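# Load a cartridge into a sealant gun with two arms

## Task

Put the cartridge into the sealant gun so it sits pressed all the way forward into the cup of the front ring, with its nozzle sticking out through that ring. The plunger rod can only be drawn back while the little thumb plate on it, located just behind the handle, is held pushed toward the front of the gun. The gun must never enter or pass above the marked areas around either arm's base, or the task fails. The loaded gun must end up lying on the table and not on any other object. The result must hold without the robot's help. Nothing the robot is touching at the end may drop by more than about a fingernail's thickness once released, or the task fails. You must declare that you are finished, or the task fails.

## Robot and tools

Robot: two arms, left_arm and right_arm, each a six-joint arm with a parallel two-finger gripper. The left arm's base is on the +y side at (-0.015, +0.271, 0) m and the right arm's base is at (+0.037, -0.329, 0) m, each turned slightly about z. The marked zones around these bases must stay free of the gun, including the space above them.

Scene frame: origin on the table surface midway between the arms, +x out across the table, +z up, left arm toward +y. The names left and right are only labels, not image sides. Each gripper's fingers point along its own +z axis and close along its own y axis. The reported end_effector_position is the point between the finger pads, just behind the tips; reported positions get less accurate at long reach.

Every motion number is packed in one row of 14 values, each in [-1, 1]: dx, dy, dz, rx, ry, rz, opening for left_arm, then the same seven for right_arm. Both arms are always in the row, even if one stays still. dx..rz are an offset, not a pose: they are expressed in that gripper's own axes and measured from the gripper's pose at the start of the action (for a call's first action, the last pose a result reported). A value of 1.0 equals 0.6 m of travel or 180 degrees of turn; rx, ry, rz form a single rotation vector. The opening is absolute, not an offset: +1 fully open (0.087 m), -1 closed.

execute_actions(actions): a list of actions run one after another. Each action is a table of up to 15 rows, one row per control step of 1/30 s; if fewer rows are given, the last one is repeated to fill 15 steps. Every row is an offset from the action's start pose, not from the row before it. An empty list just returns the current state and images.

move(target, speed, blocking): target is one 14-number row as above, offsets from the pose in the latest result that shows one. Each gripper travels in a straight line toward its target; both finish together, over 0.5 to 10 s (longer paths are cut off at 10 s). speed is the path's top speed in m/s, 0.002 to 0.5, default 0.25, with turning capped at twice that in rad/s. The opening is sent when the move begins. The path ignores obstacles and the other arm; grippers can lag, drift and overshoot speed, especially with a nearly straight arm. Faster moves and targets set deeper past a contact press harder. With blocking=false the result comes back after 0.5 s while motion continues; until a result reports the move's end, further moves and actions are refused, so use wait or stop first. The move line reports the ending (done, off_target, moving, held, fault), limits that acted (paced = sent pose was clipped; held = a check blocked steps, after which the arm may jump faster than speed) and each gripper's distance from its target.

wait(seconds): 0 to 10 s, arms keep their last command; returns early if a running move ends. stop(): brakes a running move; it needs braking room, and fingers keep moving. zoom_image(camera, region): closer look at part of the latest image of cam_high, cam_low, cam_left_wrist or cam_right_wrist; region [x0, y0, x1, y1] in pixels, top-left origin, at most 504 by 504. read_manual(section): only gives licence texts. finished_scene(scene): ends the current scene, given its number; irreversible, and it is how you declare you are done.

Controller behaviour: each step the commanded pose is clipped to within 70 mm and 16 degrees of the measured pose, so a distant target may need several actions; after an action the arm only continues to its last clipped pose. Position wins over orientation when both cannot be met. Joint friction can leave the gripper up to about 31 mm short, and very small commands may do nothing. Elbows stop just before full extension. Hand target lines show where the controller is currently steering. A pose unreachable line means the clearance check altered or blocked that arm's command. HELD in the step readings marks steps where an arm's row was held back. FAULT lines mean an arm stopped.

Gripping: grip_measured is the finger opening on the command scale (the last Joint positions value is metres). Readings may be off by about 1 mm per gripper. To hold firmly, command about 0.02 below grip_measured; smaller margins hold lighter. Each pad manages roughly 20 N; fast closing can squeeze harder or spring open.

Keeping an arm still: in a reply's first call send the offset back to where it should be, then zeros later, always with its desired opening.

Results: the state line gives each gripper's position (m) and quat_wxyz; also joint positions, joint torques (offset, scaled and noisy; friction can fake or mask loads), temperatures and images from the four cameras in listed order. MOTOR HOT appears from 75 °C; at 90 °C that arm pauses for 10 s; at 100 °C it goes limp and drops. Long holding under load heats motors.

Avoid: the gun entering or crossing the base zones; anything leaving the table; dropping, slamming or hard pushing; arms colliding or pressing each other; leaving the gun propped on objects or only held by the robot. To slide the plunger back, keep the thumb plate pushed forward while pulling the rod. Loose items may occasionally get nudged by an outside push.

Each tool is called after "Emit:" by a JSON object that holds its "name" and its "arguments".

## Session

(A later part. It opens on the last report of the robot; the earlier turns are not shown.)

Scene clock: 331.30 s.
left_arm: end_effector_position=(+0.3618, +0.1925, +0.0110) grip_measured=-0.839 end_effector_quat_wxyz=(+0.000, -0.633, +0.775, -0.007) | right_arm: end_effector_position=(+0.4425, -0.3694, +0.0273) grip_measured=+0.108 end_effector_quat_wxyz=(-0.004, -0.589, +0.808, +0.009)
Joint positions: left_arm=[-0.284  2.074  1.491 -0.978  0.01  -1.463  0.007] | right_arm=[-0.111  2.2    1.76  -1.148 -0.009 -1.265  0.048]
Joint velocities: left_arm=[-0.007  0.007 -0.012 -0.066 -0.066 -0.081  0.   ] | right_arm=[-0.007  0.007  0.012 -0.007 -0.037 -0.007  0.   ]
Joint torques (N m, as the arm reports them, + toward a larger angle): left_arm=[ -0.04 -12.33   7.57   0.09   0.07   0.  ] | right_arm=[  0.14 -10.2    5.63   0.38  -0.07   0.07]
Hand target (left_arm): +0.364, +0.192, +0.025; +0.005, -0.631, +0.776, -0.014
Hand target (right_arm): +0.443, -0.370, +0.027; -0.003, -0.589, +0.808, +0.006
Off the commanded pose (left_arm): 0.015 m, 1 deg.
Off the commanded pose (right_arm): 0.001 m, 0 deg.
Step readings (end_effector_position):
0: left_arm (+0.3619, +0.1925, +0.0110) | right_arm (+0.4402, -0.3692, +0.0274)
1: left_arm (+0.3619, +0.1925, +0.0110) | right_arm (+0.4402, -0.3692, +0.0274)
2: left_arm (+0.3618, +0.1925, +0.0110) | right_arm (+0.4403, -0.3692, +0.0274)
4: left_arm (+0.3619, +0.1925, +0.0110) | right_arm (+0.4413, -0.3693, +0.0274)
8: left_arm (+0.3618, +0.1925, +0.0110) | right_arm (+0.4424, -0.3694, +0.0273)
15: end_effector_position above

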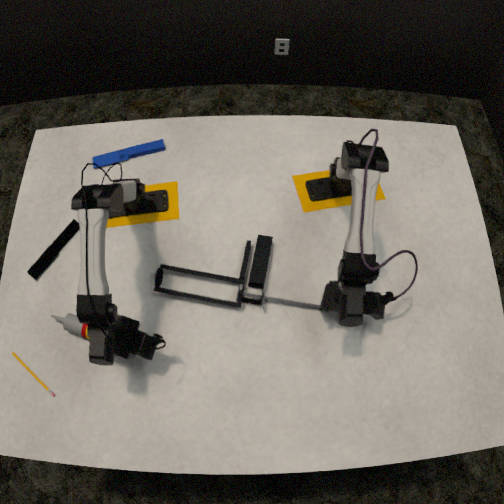

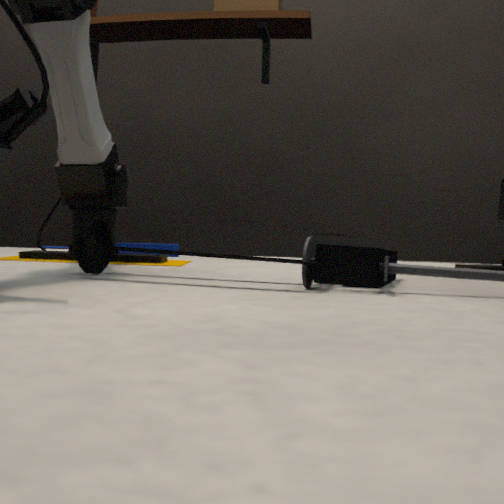

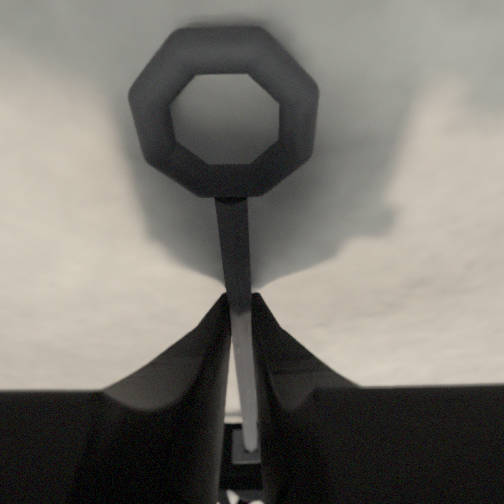

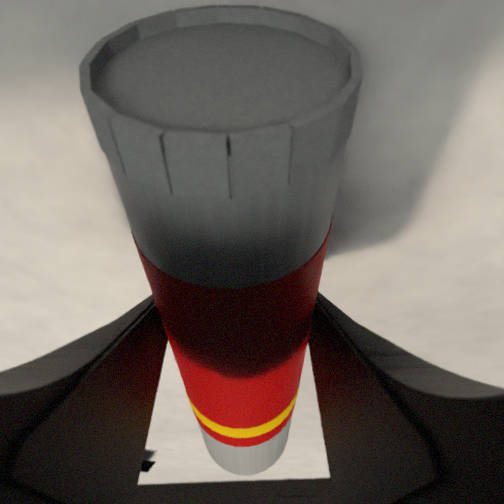

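Emit:
{"name": "move", "arguments": {"target": [0,0,0,0,0,0,-0.87,0,0,-0.13,0,0,0,0.05], "speed": 0.12}}

Scene clock: 338.37 s.
left_arm: end_effector_position=(+0.3620, +0.1926, +0.0110) grip_measured=-0.839 end_effector_quat_wxyz=(+0.000, -0.633, +0.774, -0.007) | right_arm: end_effector_position=(+0.4403, -0.3682, +0.0901) grip_measured=+0.108 end_effector_quat_wxyz=(-0.013, -0.589, +0.808, +0.020)
Joint positions: left_arm=[-0.284  2.074  1.491 -0.977  0.01  -1.464  0.007] | right_arm=[-0.111  2.2    2.009 -1.425 -0.016 -1.265  0.048]
Joint velocities: left_arm=[-0.027  0.017 -0.002 -0.007  0.037  0.037  0.   ] | right_arm=[-0.012  0.002  0.017 -0.022  0.037  0.022  0.   ]
Joint torques (N m, as the arm reports them, + toward a larger angle): left_arm=[ -0.04 -10.5    5.76   0.41   0.05  -0.03] | right_arm=[ -0.03 -10.97   9.04   0.11  -0.04   0.04]
Hand target (left_arm): +0.362, +0.193, +0.011; +0.000, -0.633, +0.774, -0.007
Hand target (right_arm): +0.443, -0.371, +0.105; -0.004, -0.589, +0.808, +0.009
Off the commanded pose (left_arm): 0.000 m, 0 deg.
Off the commanded pose (right_arm): 0.016 m, 2 deg.
move: off_target (right_arm)

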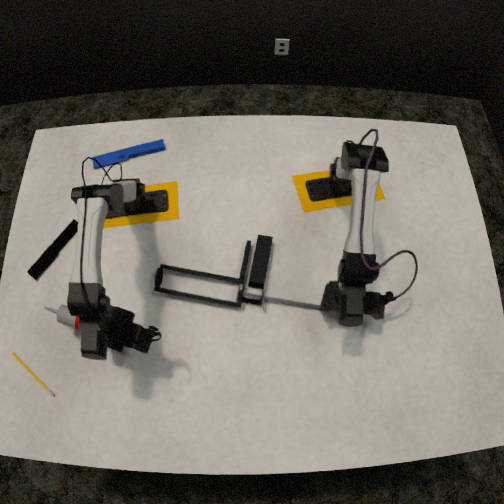

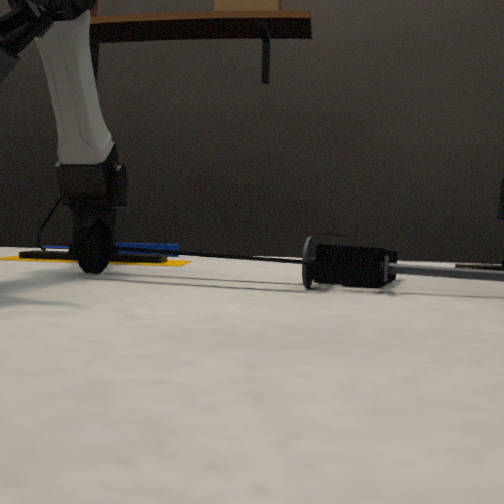

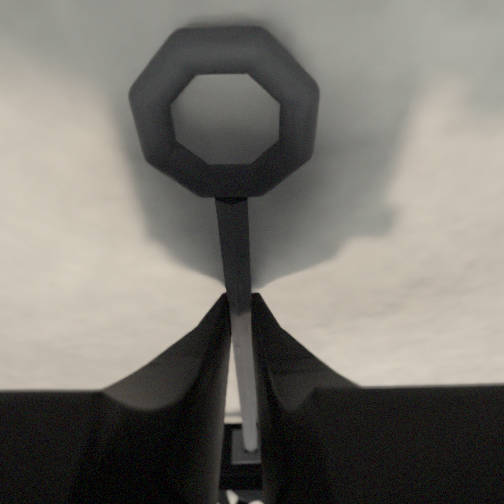

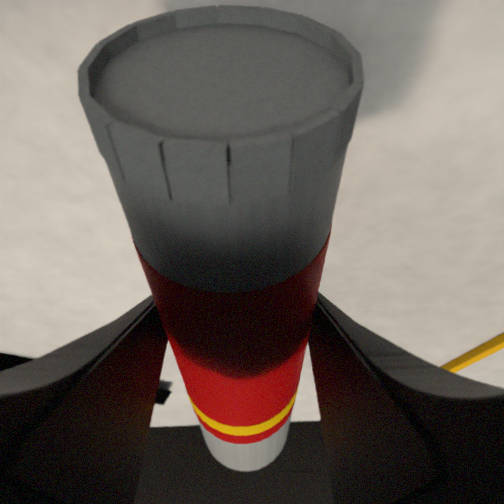

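Emit:
{"name": "move", "arguments": {"target": [0,0,0,0,0,0,-0.87,-0.433,0.353,-0.04,0.011,-0.072,-0.039,0.05], "speed": 0.2}}

Scene clock: 347.37 s.
left_arm: end_effector_position=(+0.3620, +0.1926, +0.0110) grip_measured=-0.839 end_effector_quat_wxyz=(+0.000, -0.633, +0.774, -0.007) | right_arm: end_effector_position=(+0.3122, -0.0635, +0.1152) grip_measured=+0.108 end_effector_quat_wxyz=(+0.071, -0.636, +0.765, +0.072)
Joint positions: left_arm=[-0.284  2.074  1.491 -0.977  0.01  -1.465  0.007] | right_arm=[ 0.663  1.985  1.798 -1.231 -0.133 -0.608  0.048]
Joint velocities: left_arm=[ 0.002  0.002 -0.007 -0.066  0.007  0.022  0.   ] | right_arm=[ 0.007  0.002 -0.002  0.007  0.037  0.007 -0.   ]
Joint torques (N m, as the arm reports them, + toward a larger angle): left_arm=[ -0.07 -10.51   5.76   0.41   0.04  -0.01] | right_arm=[-0.04 -9.06  9.28  0.66 -0.05  0.15]
Hand target (left_arm): +0.362, +0.193, +0.011; +0.000, -0.633, +0.774, -0.007
Hand target (right_arm): +0.321, -0.059, +0.126; +0.092, -0.631, +0.767, +0.071
Off the commanded pose (left_arm): 0.000 m, 0 deg.
Off the commanded pose (right_arm): 0.014 m, 2 deg.
move: off_target (right_arm)

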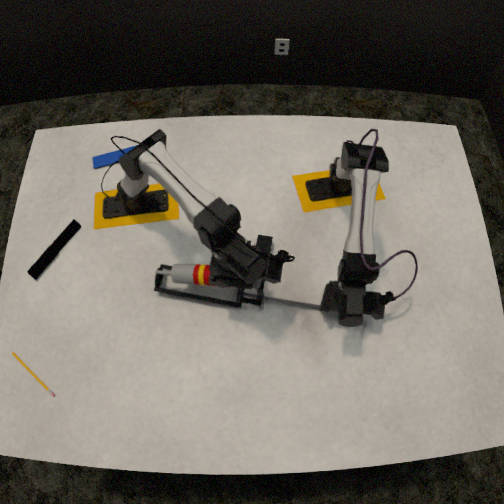

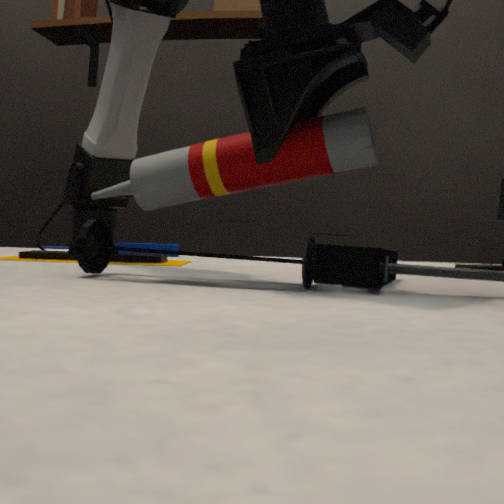

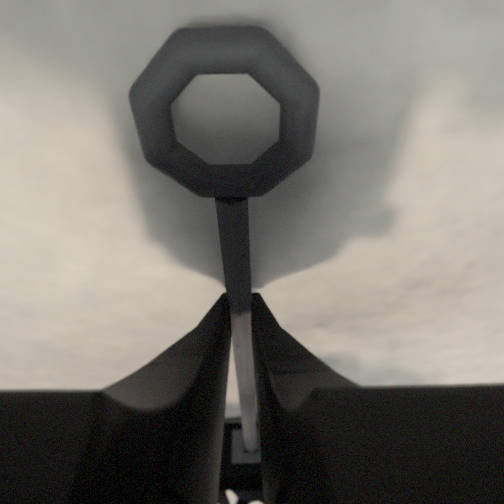

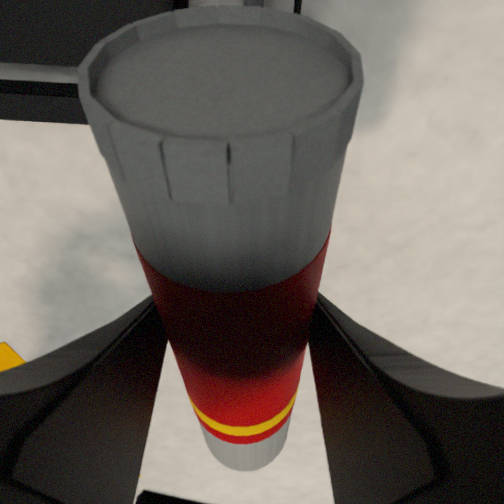

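Emit:
{"name": "move", "arguments": {"target": [0,0,0,0,0,0,-0.87,-0.055,-0.014,0.018,0.006,-0.01,0,0.05], "speed": 0.08}}

Emit:
{"name": "move", "arguments": {"target": [0,0,0,0,0,0,-0.87,0.013,0,0.06,0,0,0,0.05], "speed": 0.08}}

Scene clock: 362.97 s.
left_arm: end_effector_position=(+0.3620, +0.1926, +0.0110) grip_measured=-0.839 end_effector_quat_wxyz=(+0.000, -0.633, +0.774, -0.007) | right_arm: end_effector_position=(+0.3212, -0.0400, +0.0996) grip_measured=+0.108 end_effector_quat_wxyz=(+0.067, -0.635, +0.766, +0.074)
Joint positions: left_arm=[-0.284  2.074  1.491 -0.977  0.01  -1.465  0.007] | right_arm=[ 0.687  2.089  1.888 -1.222 -0.133 -0.582  0.048]
Joint velocities: left_arm=[-0.007  0.017  0.007 -0.037 -0.022 -0.037 -0.001] | right_arm=[-0.017 -0.002  0.002  0.037  0.007  0.007 -0.001]
Joint torques (N m, as the arm reports them, + toward a larger angle): left_arm=[ -0.05 -10.47   5.74   0.41   0.05  -0.04] | right_arm=[ 0.67 -9.88  9.48  0.66 -0.08  0.15]
Hand target (left_arm): +0.362, +0.193, +0.011; +0.000, -0.633, +0.774, -0.007
Hand target (right_arm): +0.326, -0.031, +0.111; +0.089, -0.634, +0.765, +0.075
Off the commanded pose (left_arm): 0.000 m, 0 deg.
Off the commanded pose (right_arm): 0.016 m, 3 deg.
move: off_target (right_arm)

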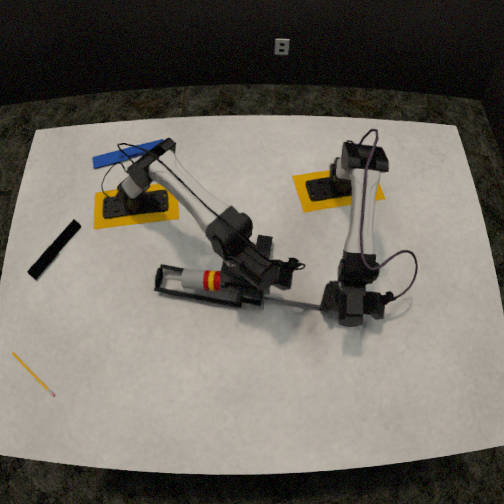

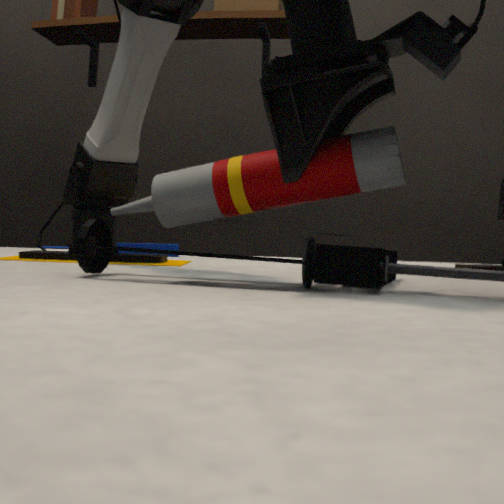

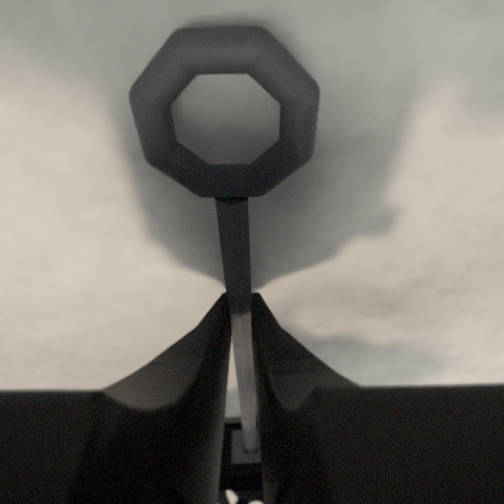

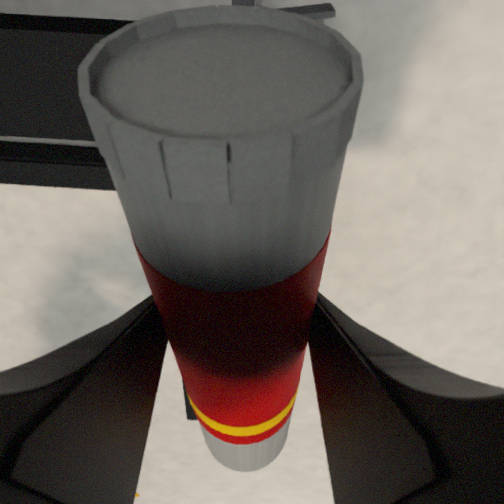

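Scene clock: 363.80 s.
left_arm: end_effector_position=(+0.3620, +0.1927, +0.0110) grip_measured=-0.839 end_effector_quat_wxyz=(+0.001, -0.634, +0.774, -0.007) | right_arm: end_effector_position=(+0.3174, -0.0440, +0.0671) grip_measured=+0.108 end_effector_quat_wxyz=(+0.058, -0.635, +0.767, +0.073)
Joint positions: left_arm=[-0.284  2.074  1.491 -0.977  0.009 -1.466  0.007] | right_arm=[ 0.687  2.089  1.759 -1.111 -0.133 -0.581  0.048]
Joint velocities: left_arm=[-0.007  0.007 -0.002 -0.022  0.051  0.007 -0.001] | right_arm=[ 0.002 -0.002  0.007 -0.037  0.007 -0.007 -0.001]
Joint torques (N m, as the arm reports them, + toward a larger angle): left_arm=[ -0.03 -10.52   5.73   0.42   0.07  -0.03] | right_arm=[ 0.29 -9.66  5.15  0.89 -0.14  0.1 ]
Hand target (left_arm): +0.362, +0.193, +0.011; +0.000, -0.633, +0.774, -0.007
Hand target (right_arm): +0.320, -0.040, +0.063; +0.066, -0.635, +0.766, +0.074
Off the commanded pose (left_arm): 0.000 m, 0 deg.
Off the commanded pose (right_arm): 0.006 m, 1 deg.
move: done

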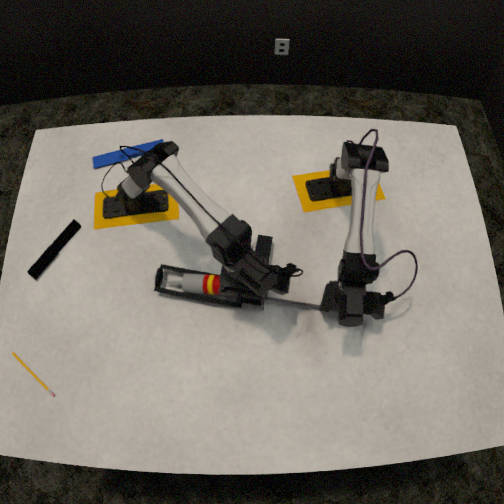

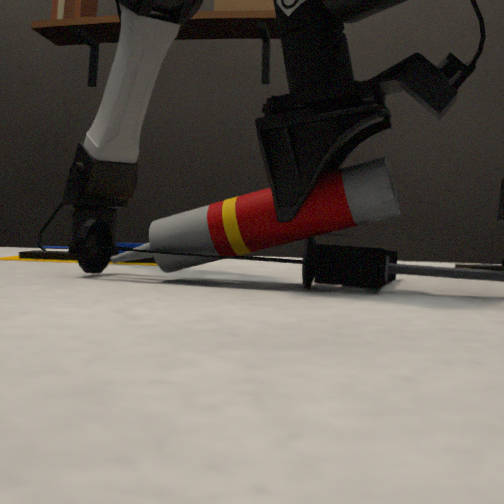

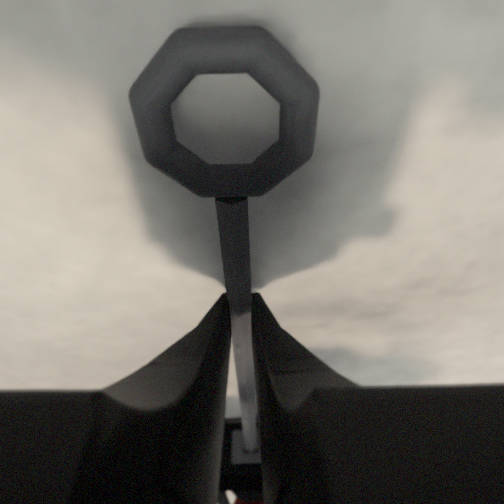

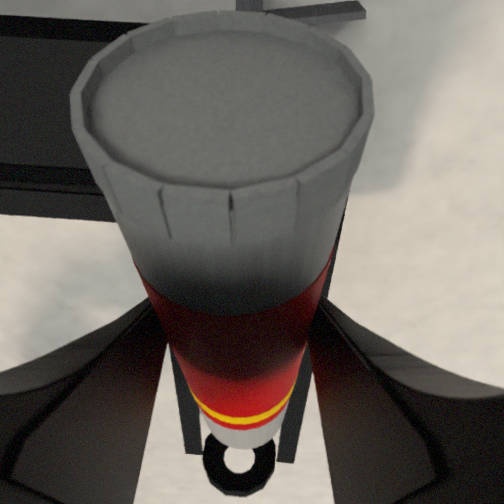

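Emit:
{"name": "move", "arguments": {"target": [0,0,0,0,0,0,-0.87,-0.012,-0.008,-0.042,0.008,0,0.01,0.05], "speed": 0.06}}

Scene clock: 369.07 s.
left_arm: end_effector_position=(+0.3620, +0.1927, +0.0110) grip_measured=-0.839 end_effector_quat_wxyz=(+0.001, -0.634, +0.774, -0.007) | right_arm: end_effector_position=(+0.3175, -0.0451, +0.0806) grip_measured=+0.108 end_effector_quat_wxyz=(+0.050, -0.626, +0.775, +0.068)
Joint positions: left_arm=[-0.284  2.074  1.491 -0.977  0.009 -1.466  0.007] | right_arm=[ 0.687  2.101  1.831 -1.187 -0.123 -0.559  0.048]
Joint velocities: left_arm=[-0.012 -0.017 -0.017  0.066 -0.037  0.022 -0.   ] | right_arm=[ 0.002 -0.007  0.017 -0.051 -0.051 -0.007 -0.   ]
Joint torques (N m, as the arm reports them, + toward a larger angle): left_arm=[ -0.06 -10.5    5.75   0.41   0.06  -0.03] | right_arm=[  0.01 -10.27   9.36   0.46   0.01   0.15]
Hand target (left_arm): +0.362, +0.193, +0.011; +0.001, -0.634, +0.774, -0.007
Hand target (right_arm): +0.324, -0.043, +0.093; +0.065, -0.622, +0.778, +0.064
Off the commanded pose (left_arm): 0.000 m, 0 deg.
Off the commanded pose (right_arm): 0.014 m, 2 deg.
move: off_target (right_arm)

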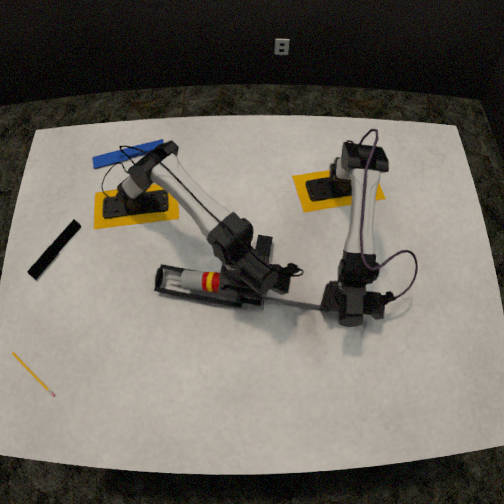

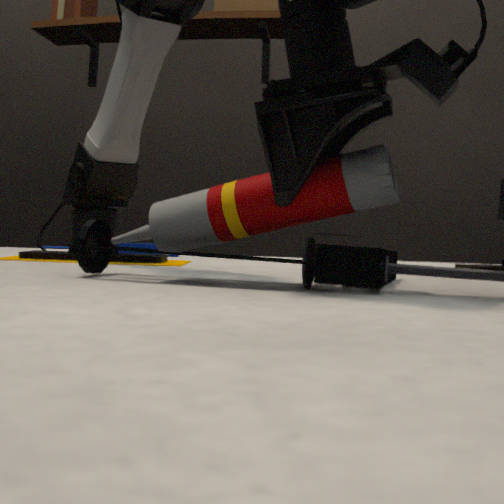

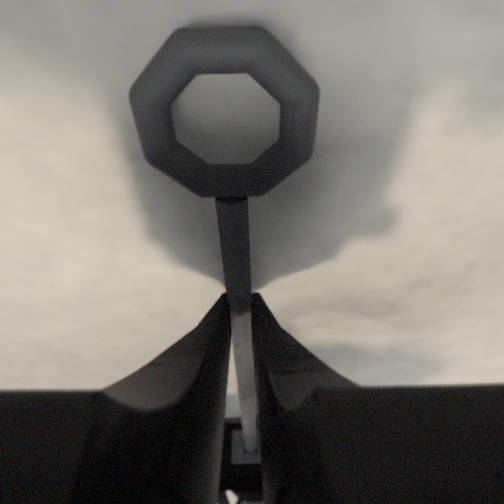

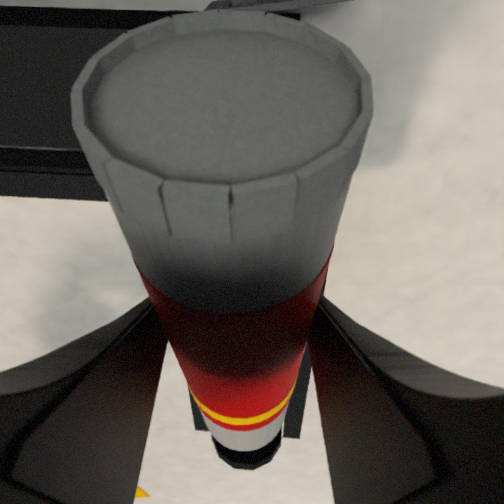

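Emit:
{"name": "move", "arguments": {"target": [0,0,0,0,0,0,-0.87,0.07,-0.011,0.01,0.008,-0.005,0,0.05], "speed": 0.05}}

Emit:
{"name": "zoom_image", "arguments": {"camera": "cam_low", "region": [40, 180, 240, 300]}}

Scene clock: 375.87 s.
left_arm: end_effector_position=(+0.3624, +0.1920, +0.0111) grip_measured=-0.839 end_effector_quat_wxyz=(-0.000, -0.634, +0.774, -0.009) | right_arm: end_effector_position=(+0.3131, -0.0719, +0.0609) grip_measured=+0.108 end_effector_quat_wxyz=(+0.063, -0.622, +0.777, +0.075)
Joint positions: left_arm=[-0.284  2.074  1.491 -0.976  0.013 -1.466  0.007] | right_arm=[ 0.641  1.992  1.593 -1.033 -0.14  -0.594  0.048]
Joint velocities: left_arm=[ 0.017 -0.012  0.002 -0.037 -0.007  0.095  0.001] | right_arm=[-0.007 -0.002 -0.017  0.037 -0.066  0.022  0.001]
Joint torques (N m, as the arm reports them, + toward a larger angle): left_arm=[ -0.05 -10.53   5.69   0.38   0.01  -0.03] | right_arm=[ -1.11 -11.02   4.65   0.5    0.15  -0.22]
Hand target (left_arm): +0.362, +0.193, +0.011; +0.000, -0.634, +0.774, -0.007
Hand target (right_arm): +0.315, -0.086, +0.067; +0.063, -0.624, +0.776, +0.063
Off the commanded pose (left_arm): 0.001 m, 0 deg.
Off the commanded pose (right_arm): 0.016 m, 1 deg.
move: off_target (right_arm)

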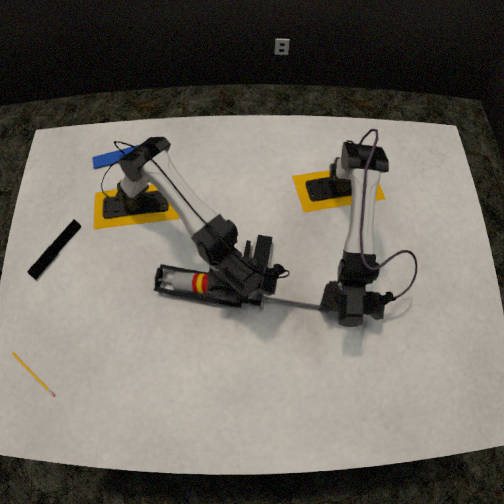

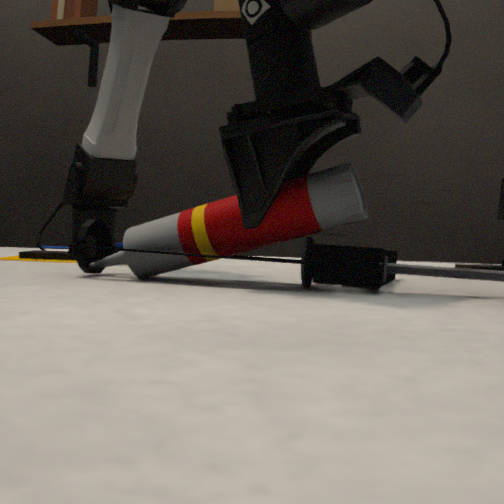

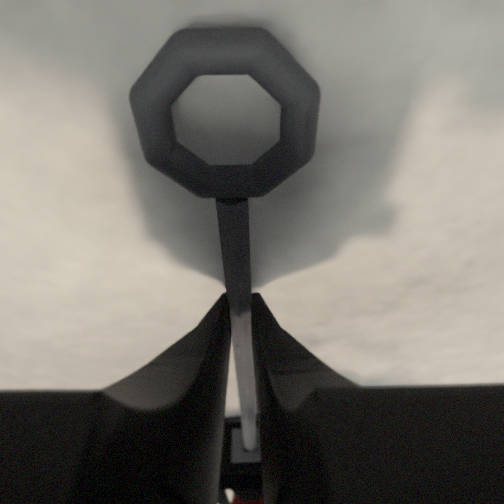

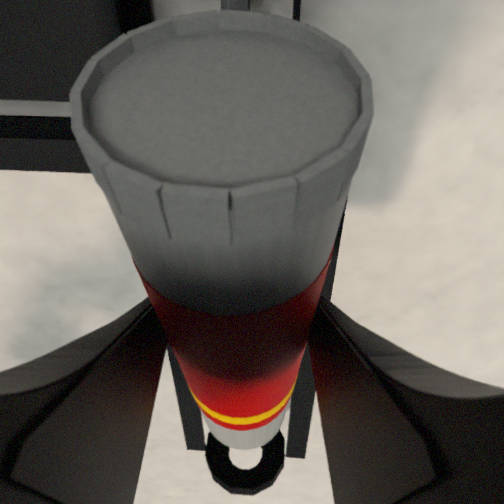

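Region (40, 180, 240, 300) of cam_low's 504x504 image, scaled by 2.520, with more detail than that image has; it fills the top 302 rows of this view, and the rest is white.

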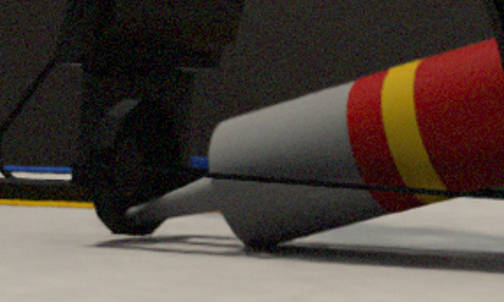

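Emit:
{"name": "move", "arguments": {"target": [0,0,0,0,0,0,-0.87,-0.022,-0.006,-0.038,0.006,0.008,0,0.05], "speed": 0.05}}

Emit:
{"name": "zoom_image", "arguments": {"camera": "cam_low", "region": [40, 180, 240, 300]}}

Scene clock: 382.70 s.
left_arm: end_effector_position=(+0.3624, +0.1920, +0.0111) grip_measured=-0.839 end_effector_quat_wxyz=(-0.000, -0.634, +0.774, -0.009) | right_arm: end_effector_position=(+0.3158, -0.0697, +0.0760) grip_measured=+0.108 end_effector_quat_wxyz=(+0.049, -0.622, +0.779, +0.065)
Joint positions: left_arm=[-0.284  2.074  1.491 -0.976  0.013 -1.466  0.007] | right_arm=[ 0.648  2.029  1.706 -1.139 -0.121 -0.587  0.048]
Joint velocities: left_arm=[ 0.007 -0.017 -0.007  0.037 -0.022 -0.051 -0.001] | right_arm=[-0.007 -0.007  0.007 -0.007 -0.037 -0.007 -0.   ]
Joint torques (N m, as the arm reports them, + toward a larger angle): left_arm=[ -0.08 -10.53   5.7    0.43   0.05  -0.03] | right_arm=[ 0.8  -9.11  9.38  0.44  0.02  0.16]
Hand target (left_arm): +0.362, +0.192, +0.011; -0.000, -0.634, +0.774, -0.009
Hand target (right_arm): +0.319, -0.065, +0.086; +0.060, -0.622, +0.778, +0.060
Off the commanded pose (left_arm): 0.000 m, 0 deg.
Off the commanded pose (right_arm): 0.012 m, 1 deg.
move: off_target (right_arm)

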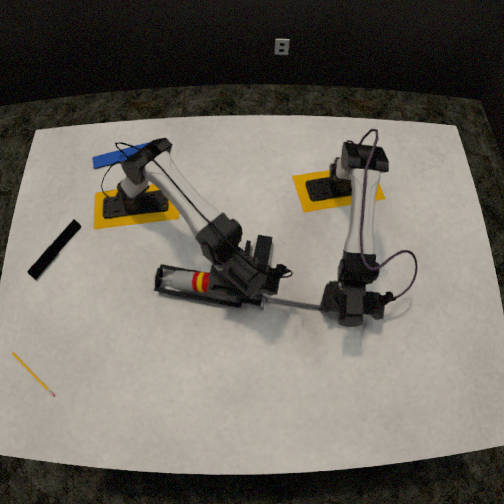

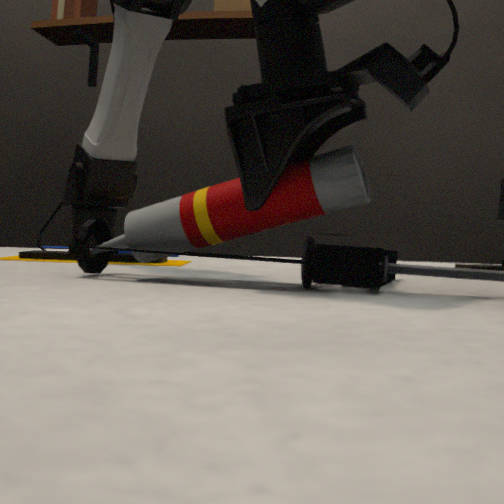

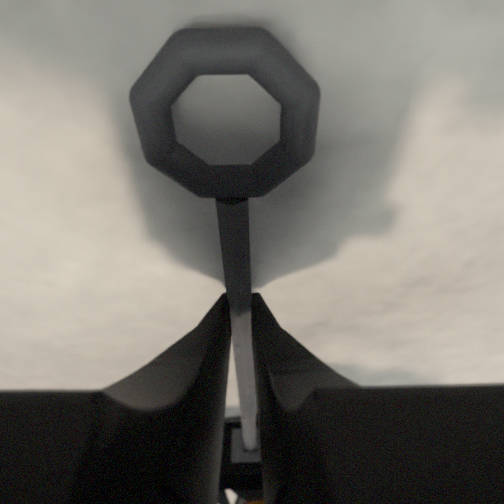

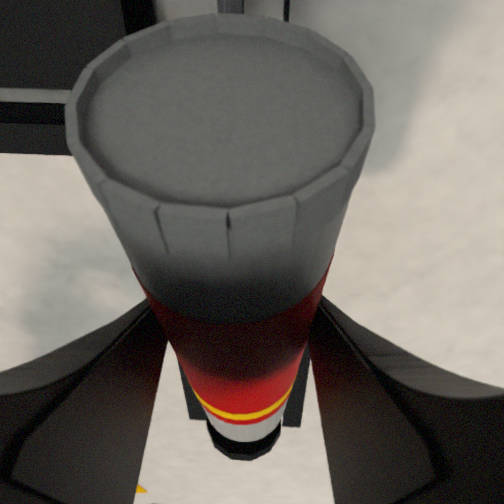

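Region (40, 180, 240, 300) of cam_low's 504x504 image, scaled by 2.520, with more detail than that image has; it fills the top 302 rows of this view, and the rest is white.

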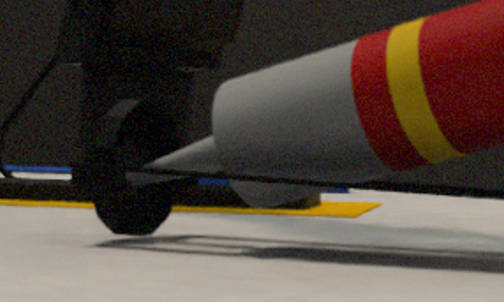

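Emit:
{"name": "move", "arguments": {"target": [0,0,0,0,0,0,-0.87,0.05,0,-0.016,0.004,0.015,0,0.05], "speed": 0.05}}

Emit:
{"name": "zoom_image", "arguments": {"camera": "cam_low", "region": [40, 180, 240, 300]}}

Scene clock: 388.60 s.
left_arm: end_effector_position=(+0.3624, +0.1920, +0.0111) grip_measured=-0.839 end_effector_quat_wxyz=(-0.000, -0.634, +0.774, -0.009) | right_arm: end_effector_position=(+0.3094, -0.0923, +0.0682) grip_measured=+0.108 end_effector_quat_wxyz=(+0.027, -0.623, +0.780, +0.052)
Joint positions: left_arm=[-0.284  2.074  1.491 -0.976  0.013 -1.466  0.007] | right_arm=[ 0.627  2.     1.63  -1.141 -0.101 -0.613  0.048]
Joint velocities: left_arm=[-0.022 -0.007  0.002 -0.022 -0.081 -0.081 -0.   ] | right_arm=[-0.007 -0.002 -0.007  0.007 -0.095  0.022  0.001]
Joint torques (N m, as the arm reports them, + toward a larger angle): left_arm=[ -0.05 -10.52   5.67   0.42   0.05  -0.03] | right_arm=[ -0.44 -11.65   5.49   0.38   0.06   0.  ]
Hand target (left_arm): +0.362, +0.192, +0.011; -0.000, -0.634, +0.774, -0.009
Hand target (right_arm): +0.309, -0.100, +0.080; +0.034, -0.623, +0.780, +0.045
Off the commanded pose (left_arm): 0.000 m, 0 deg.
Off the commanded pose (right_arm): 0.015 m, 1 deg.
move: off_target (right_arm)

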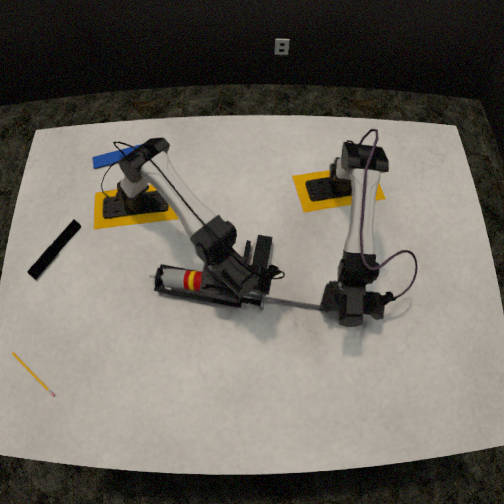

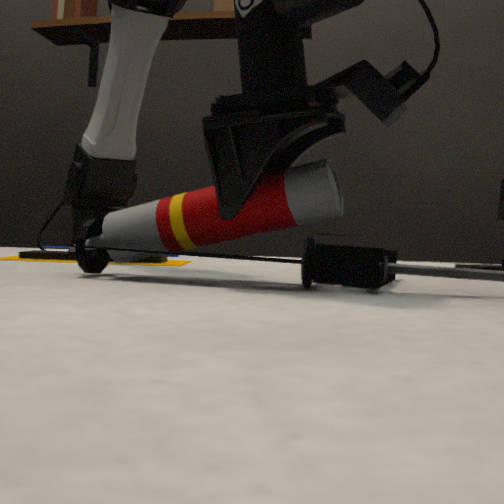

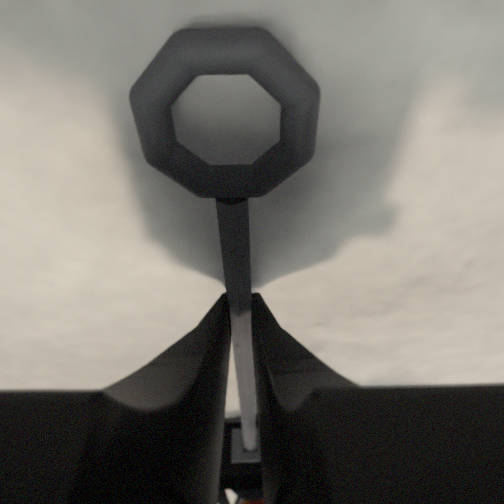

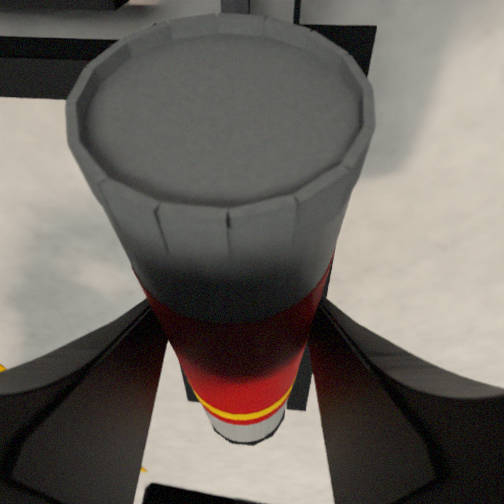

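Region (40, 180, 240, 300) of cam_low's 504x504 image, scaled by 2.520, with more detail than that image has; it fills the top 302 rows of this view, and the rest is white.

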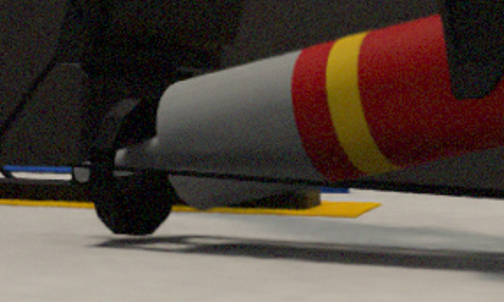

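Emit:
{"name": "move", "arguments": {"target": [0,0,0,0,0,0,-0.87,0.003,-0.006,0.024,0.008,0,0,0.05], "speed": 0.04}}

Emit:
{"name": "zoom_image", "arguments": {"camera": "cam_low", "region": [40, 150, 360, 300]}}

Scene clock: 393.80 s.
left_arm: end_effector_position=(+0.3624, +0.1920, +0.0111) grip_measured=-0.839 end_effector_quat_wxyz=(-0.000, -0.634, +0.774, -0.009) | right_arm: end_effector_position=(+0.3103, -0.0936, +0.0569) grip_measured=+0.108 end_effector_quat_wxyz=(+0.030, -0.623, +0.780, +0.048)
Joint positions: left_arm=[-0.284  2.074  1.491 -0.976  0.013 -1.466  0.007] | right_arm=[ 0.627  2.     1.585 -1.089 -0.092 -0.613  0.048]
Joint velocities: left_arm=[ 0.002  0.002 -0.027 -0.081 -0.007 -0.051  0.   ] | right_arm=[ 0.007 -0.017 -0.002 -0.051 -0.066  0.007  0.   ]
Joint torques (N m, as the arm reports them, + toward a larger angle): left_arm=[ -0.11 -10.47   5.69   0.4    0.05  -0.04] | right_arm=[ 0.43 -8.88  5.26  0.65  0.03  0.09]
Hand target (left_arm): +0.362, +0.192, +0.011; -0.000, -0.634, +0.774, -0.009
Hand target (right_arm): +0.312, -0.093, +0.054; +0.034, -0.623, +0.780, +0.043
Off the commanded pose (left_arm): 0.000 m, 0 deg.
Off the commanded pose (right_arm): 0.004 m, 1 deg.
move: done

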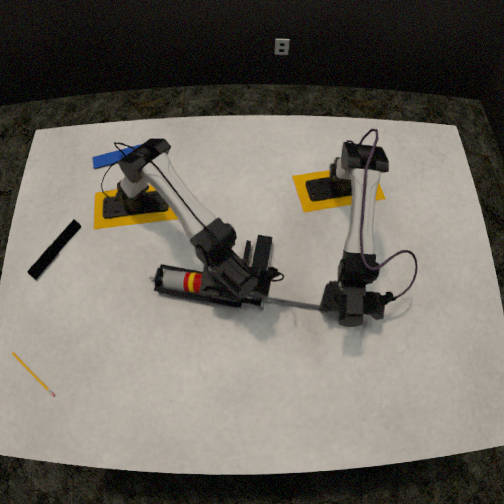

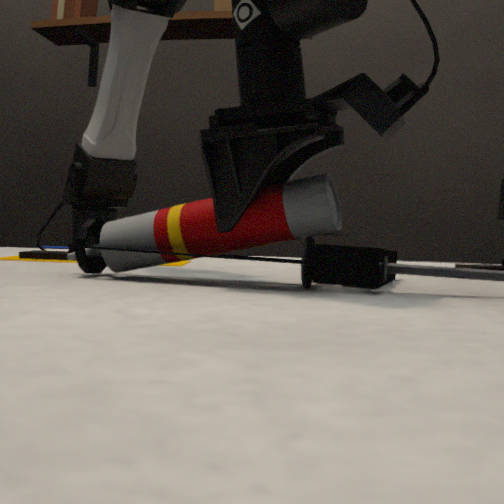

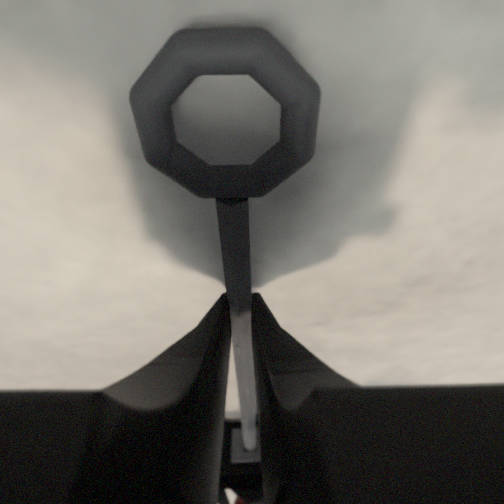

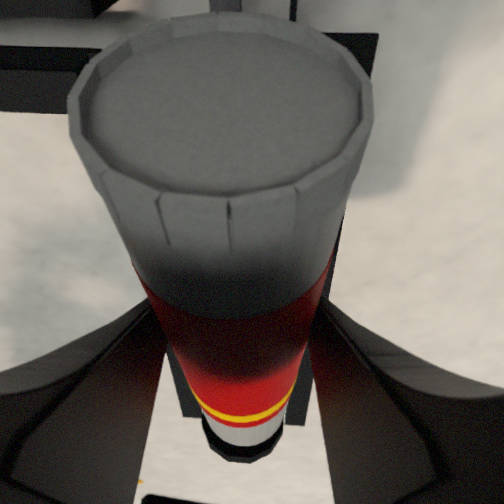

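Region (40, 150, 360, 300) of cam_low's 504x504 image, scaled by 1.575, with more detail than that image has; it fills the top 236 rows of this view, and the rest is white.

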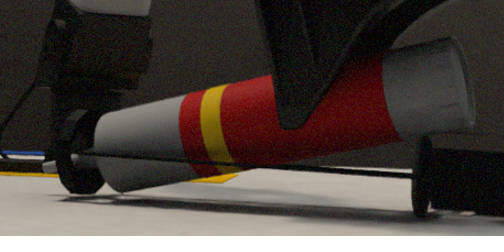

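Emit:
{"name": "move", "arguments": {"target": [-0.045,0,0,0,0,0,-0.87,0,0,0,0,0,0,0.05], "speed": 0.04}}

Emit:
{"name": "zoom_image", "arguments": {"camera": "cam_low", "region": [40, 150, 360, 300]}}

Scene clock: 403.23 s.
left_arm: end_effector_position=(+0.3641, +0.2131, +0.0112) grip_measured=-0.839 end_effector_quat_wxyz=(-0.001, -0.635, +0.772, -0.010) | right_arm: end_effector_position=(+0.3104, -0.0936, +0.0569) grip_measured=+0.108 end_effector_quat_wxyz=(+0.030, -0.623, +0.780, +0.048)
Joint positions: left_arm=[-0.228  2.074  1.491 -0.976  0.017 -1.414  0.007] | right_arm=[ 0.627  2.     1.585 -1.089 -0.092 -0.612  0.048]
Joint velocities: left_arm=[ 0.007  0.007 -0.027 -0.051 -0.022 -0.081  0.   ] | right_arm=[-0.012 -0.002 -0.012  0.007  0.022 -0.022  0.001]
Joint torques (N m, as the arm reports them, + toward a larger angle): left_arm=[ 1.01 -9.42  7.2   0.34  0.06  0.14] | right_arm=[ 0.16 -8.85  6.16  0.5  -0.12  0.06]
Hand target (left_arm): +0.368, +0.218, +0.011; -0.001, -0.634, +0.773, -0.010
Hand target (right_arm): +0.310, -0.094, +0.057; +0.030, -0.623, +0.780, +0.048
Off the commanded pose (left_arm): 0.007 m, 0 deg.
Off the commanded pose (right_arm): 0.000 m, 0 deg.
move: done

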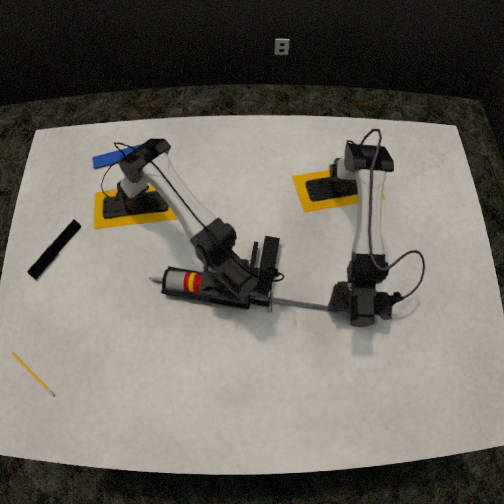

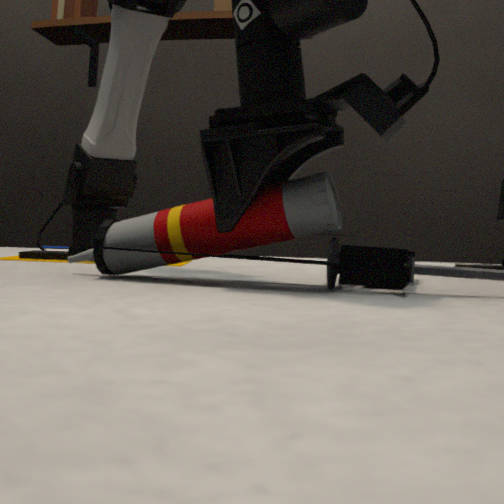

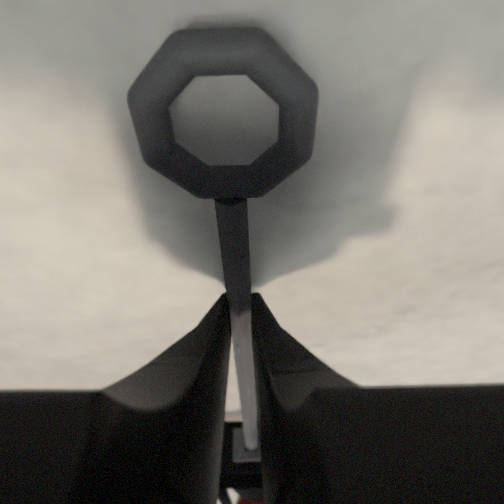

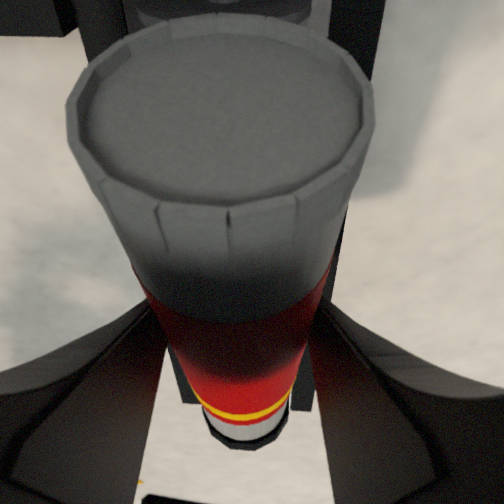

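Region (40, 150, 360, 300) of cam_low's 504x504 image, scaled by 1.575, with more detail than that image has; it fills the top 236 rows of this view, and the rest is white.

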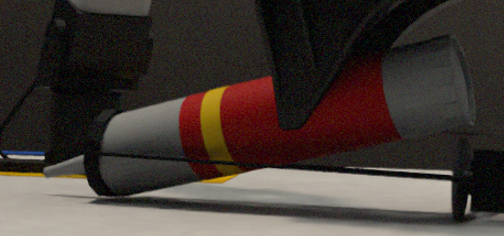

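Emit:
{"name": "move", "arguments": {"target": [-0.03,0,0,0,0,0,-0.87,0.008,0,0.015,0,0.022,0,0.05], "speed": 0.03}}

Emit:
{"name": "zoom_image", "arguments": {"camera": "cam_low", "region": [60, 150, 380, 300]}}

Scene clock: 410.43 s.
left_arm: end_effector_position=(+0.3642, +0.2148, +0.0128) grip_measured=-0.839 end_effector_quat_wxyz=(-0.011, -0.634, +0.773, -0.023) | right_arm: end_effector_position=(+0.3102, -0.0930, +0.0517) grip_measured=+0.108 end_effector_quat_wxyz=(+0.022, -0.624, +0.780, +0.040)
Joint positions: left_arm=[-0.209  2.074  1.491 -0.976  0.049 -1.393  0.007] | right_arm=[ 0.635  2.021  1.593 -1.093 -0.077 -0.606  0.048]
Joint velocities: left_arm=[ 0.002  0.012  0.012  0.022 -0.051 -0.037  0.001] | right_arm=[ 0.002  0.002  0.007 -0.125 -0.051 -0.037 -0.001]
Joint torques (N m, as the arm reports them, + toward a larger angle): left_arm=[ 1.93 -9.63  6.94  0.34 -0.28  0.2 ] | right_arm=[ 0.53 -7.17  7.55  0.26  0.2   0.1 ]
Hand target (left_arm): +0.367, +0.230, +0.011; -0.001, -0.636, +0.772, -0.011
Hand target (right_arm): +0.309, -0.097, +0.048; +0.004, -0.625, +0.780, +0.026
Off the commanded pose (left_arm): 0.016 m, 2 deg.
Off the commanded pose (right_arm): 0.006 m, 3 deg.
move: off_target (left_arm, right_arm)

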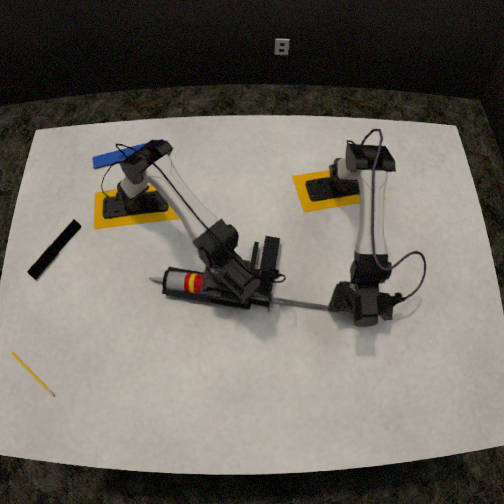

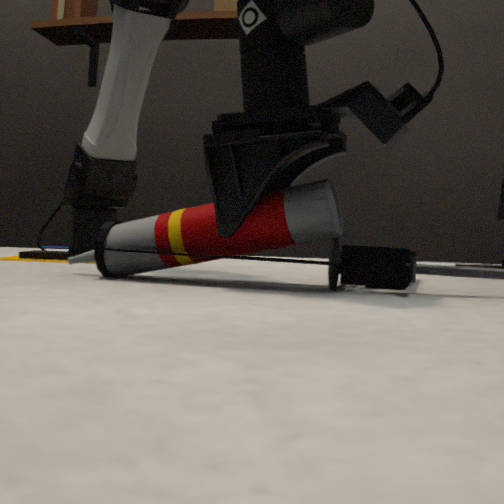

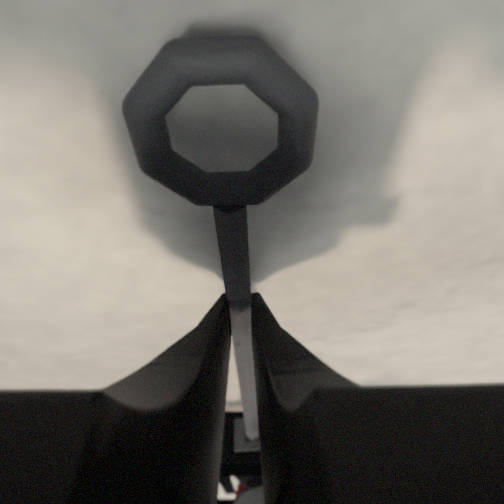

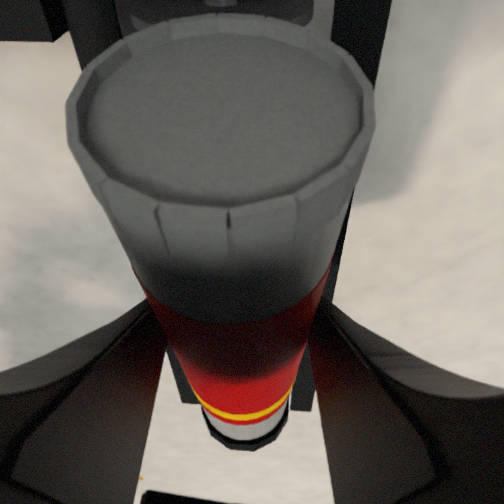

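Region (60, 150, 380, 300) of cam_low's 504x504 image, scaled by 1.575, with more detail than that image has; it fills the top 236 rows of this view, and the rest is white.

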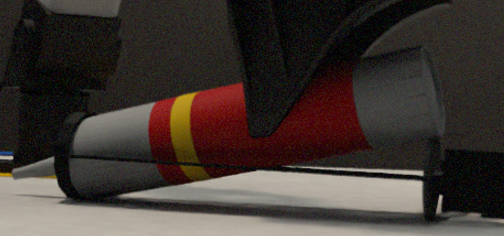

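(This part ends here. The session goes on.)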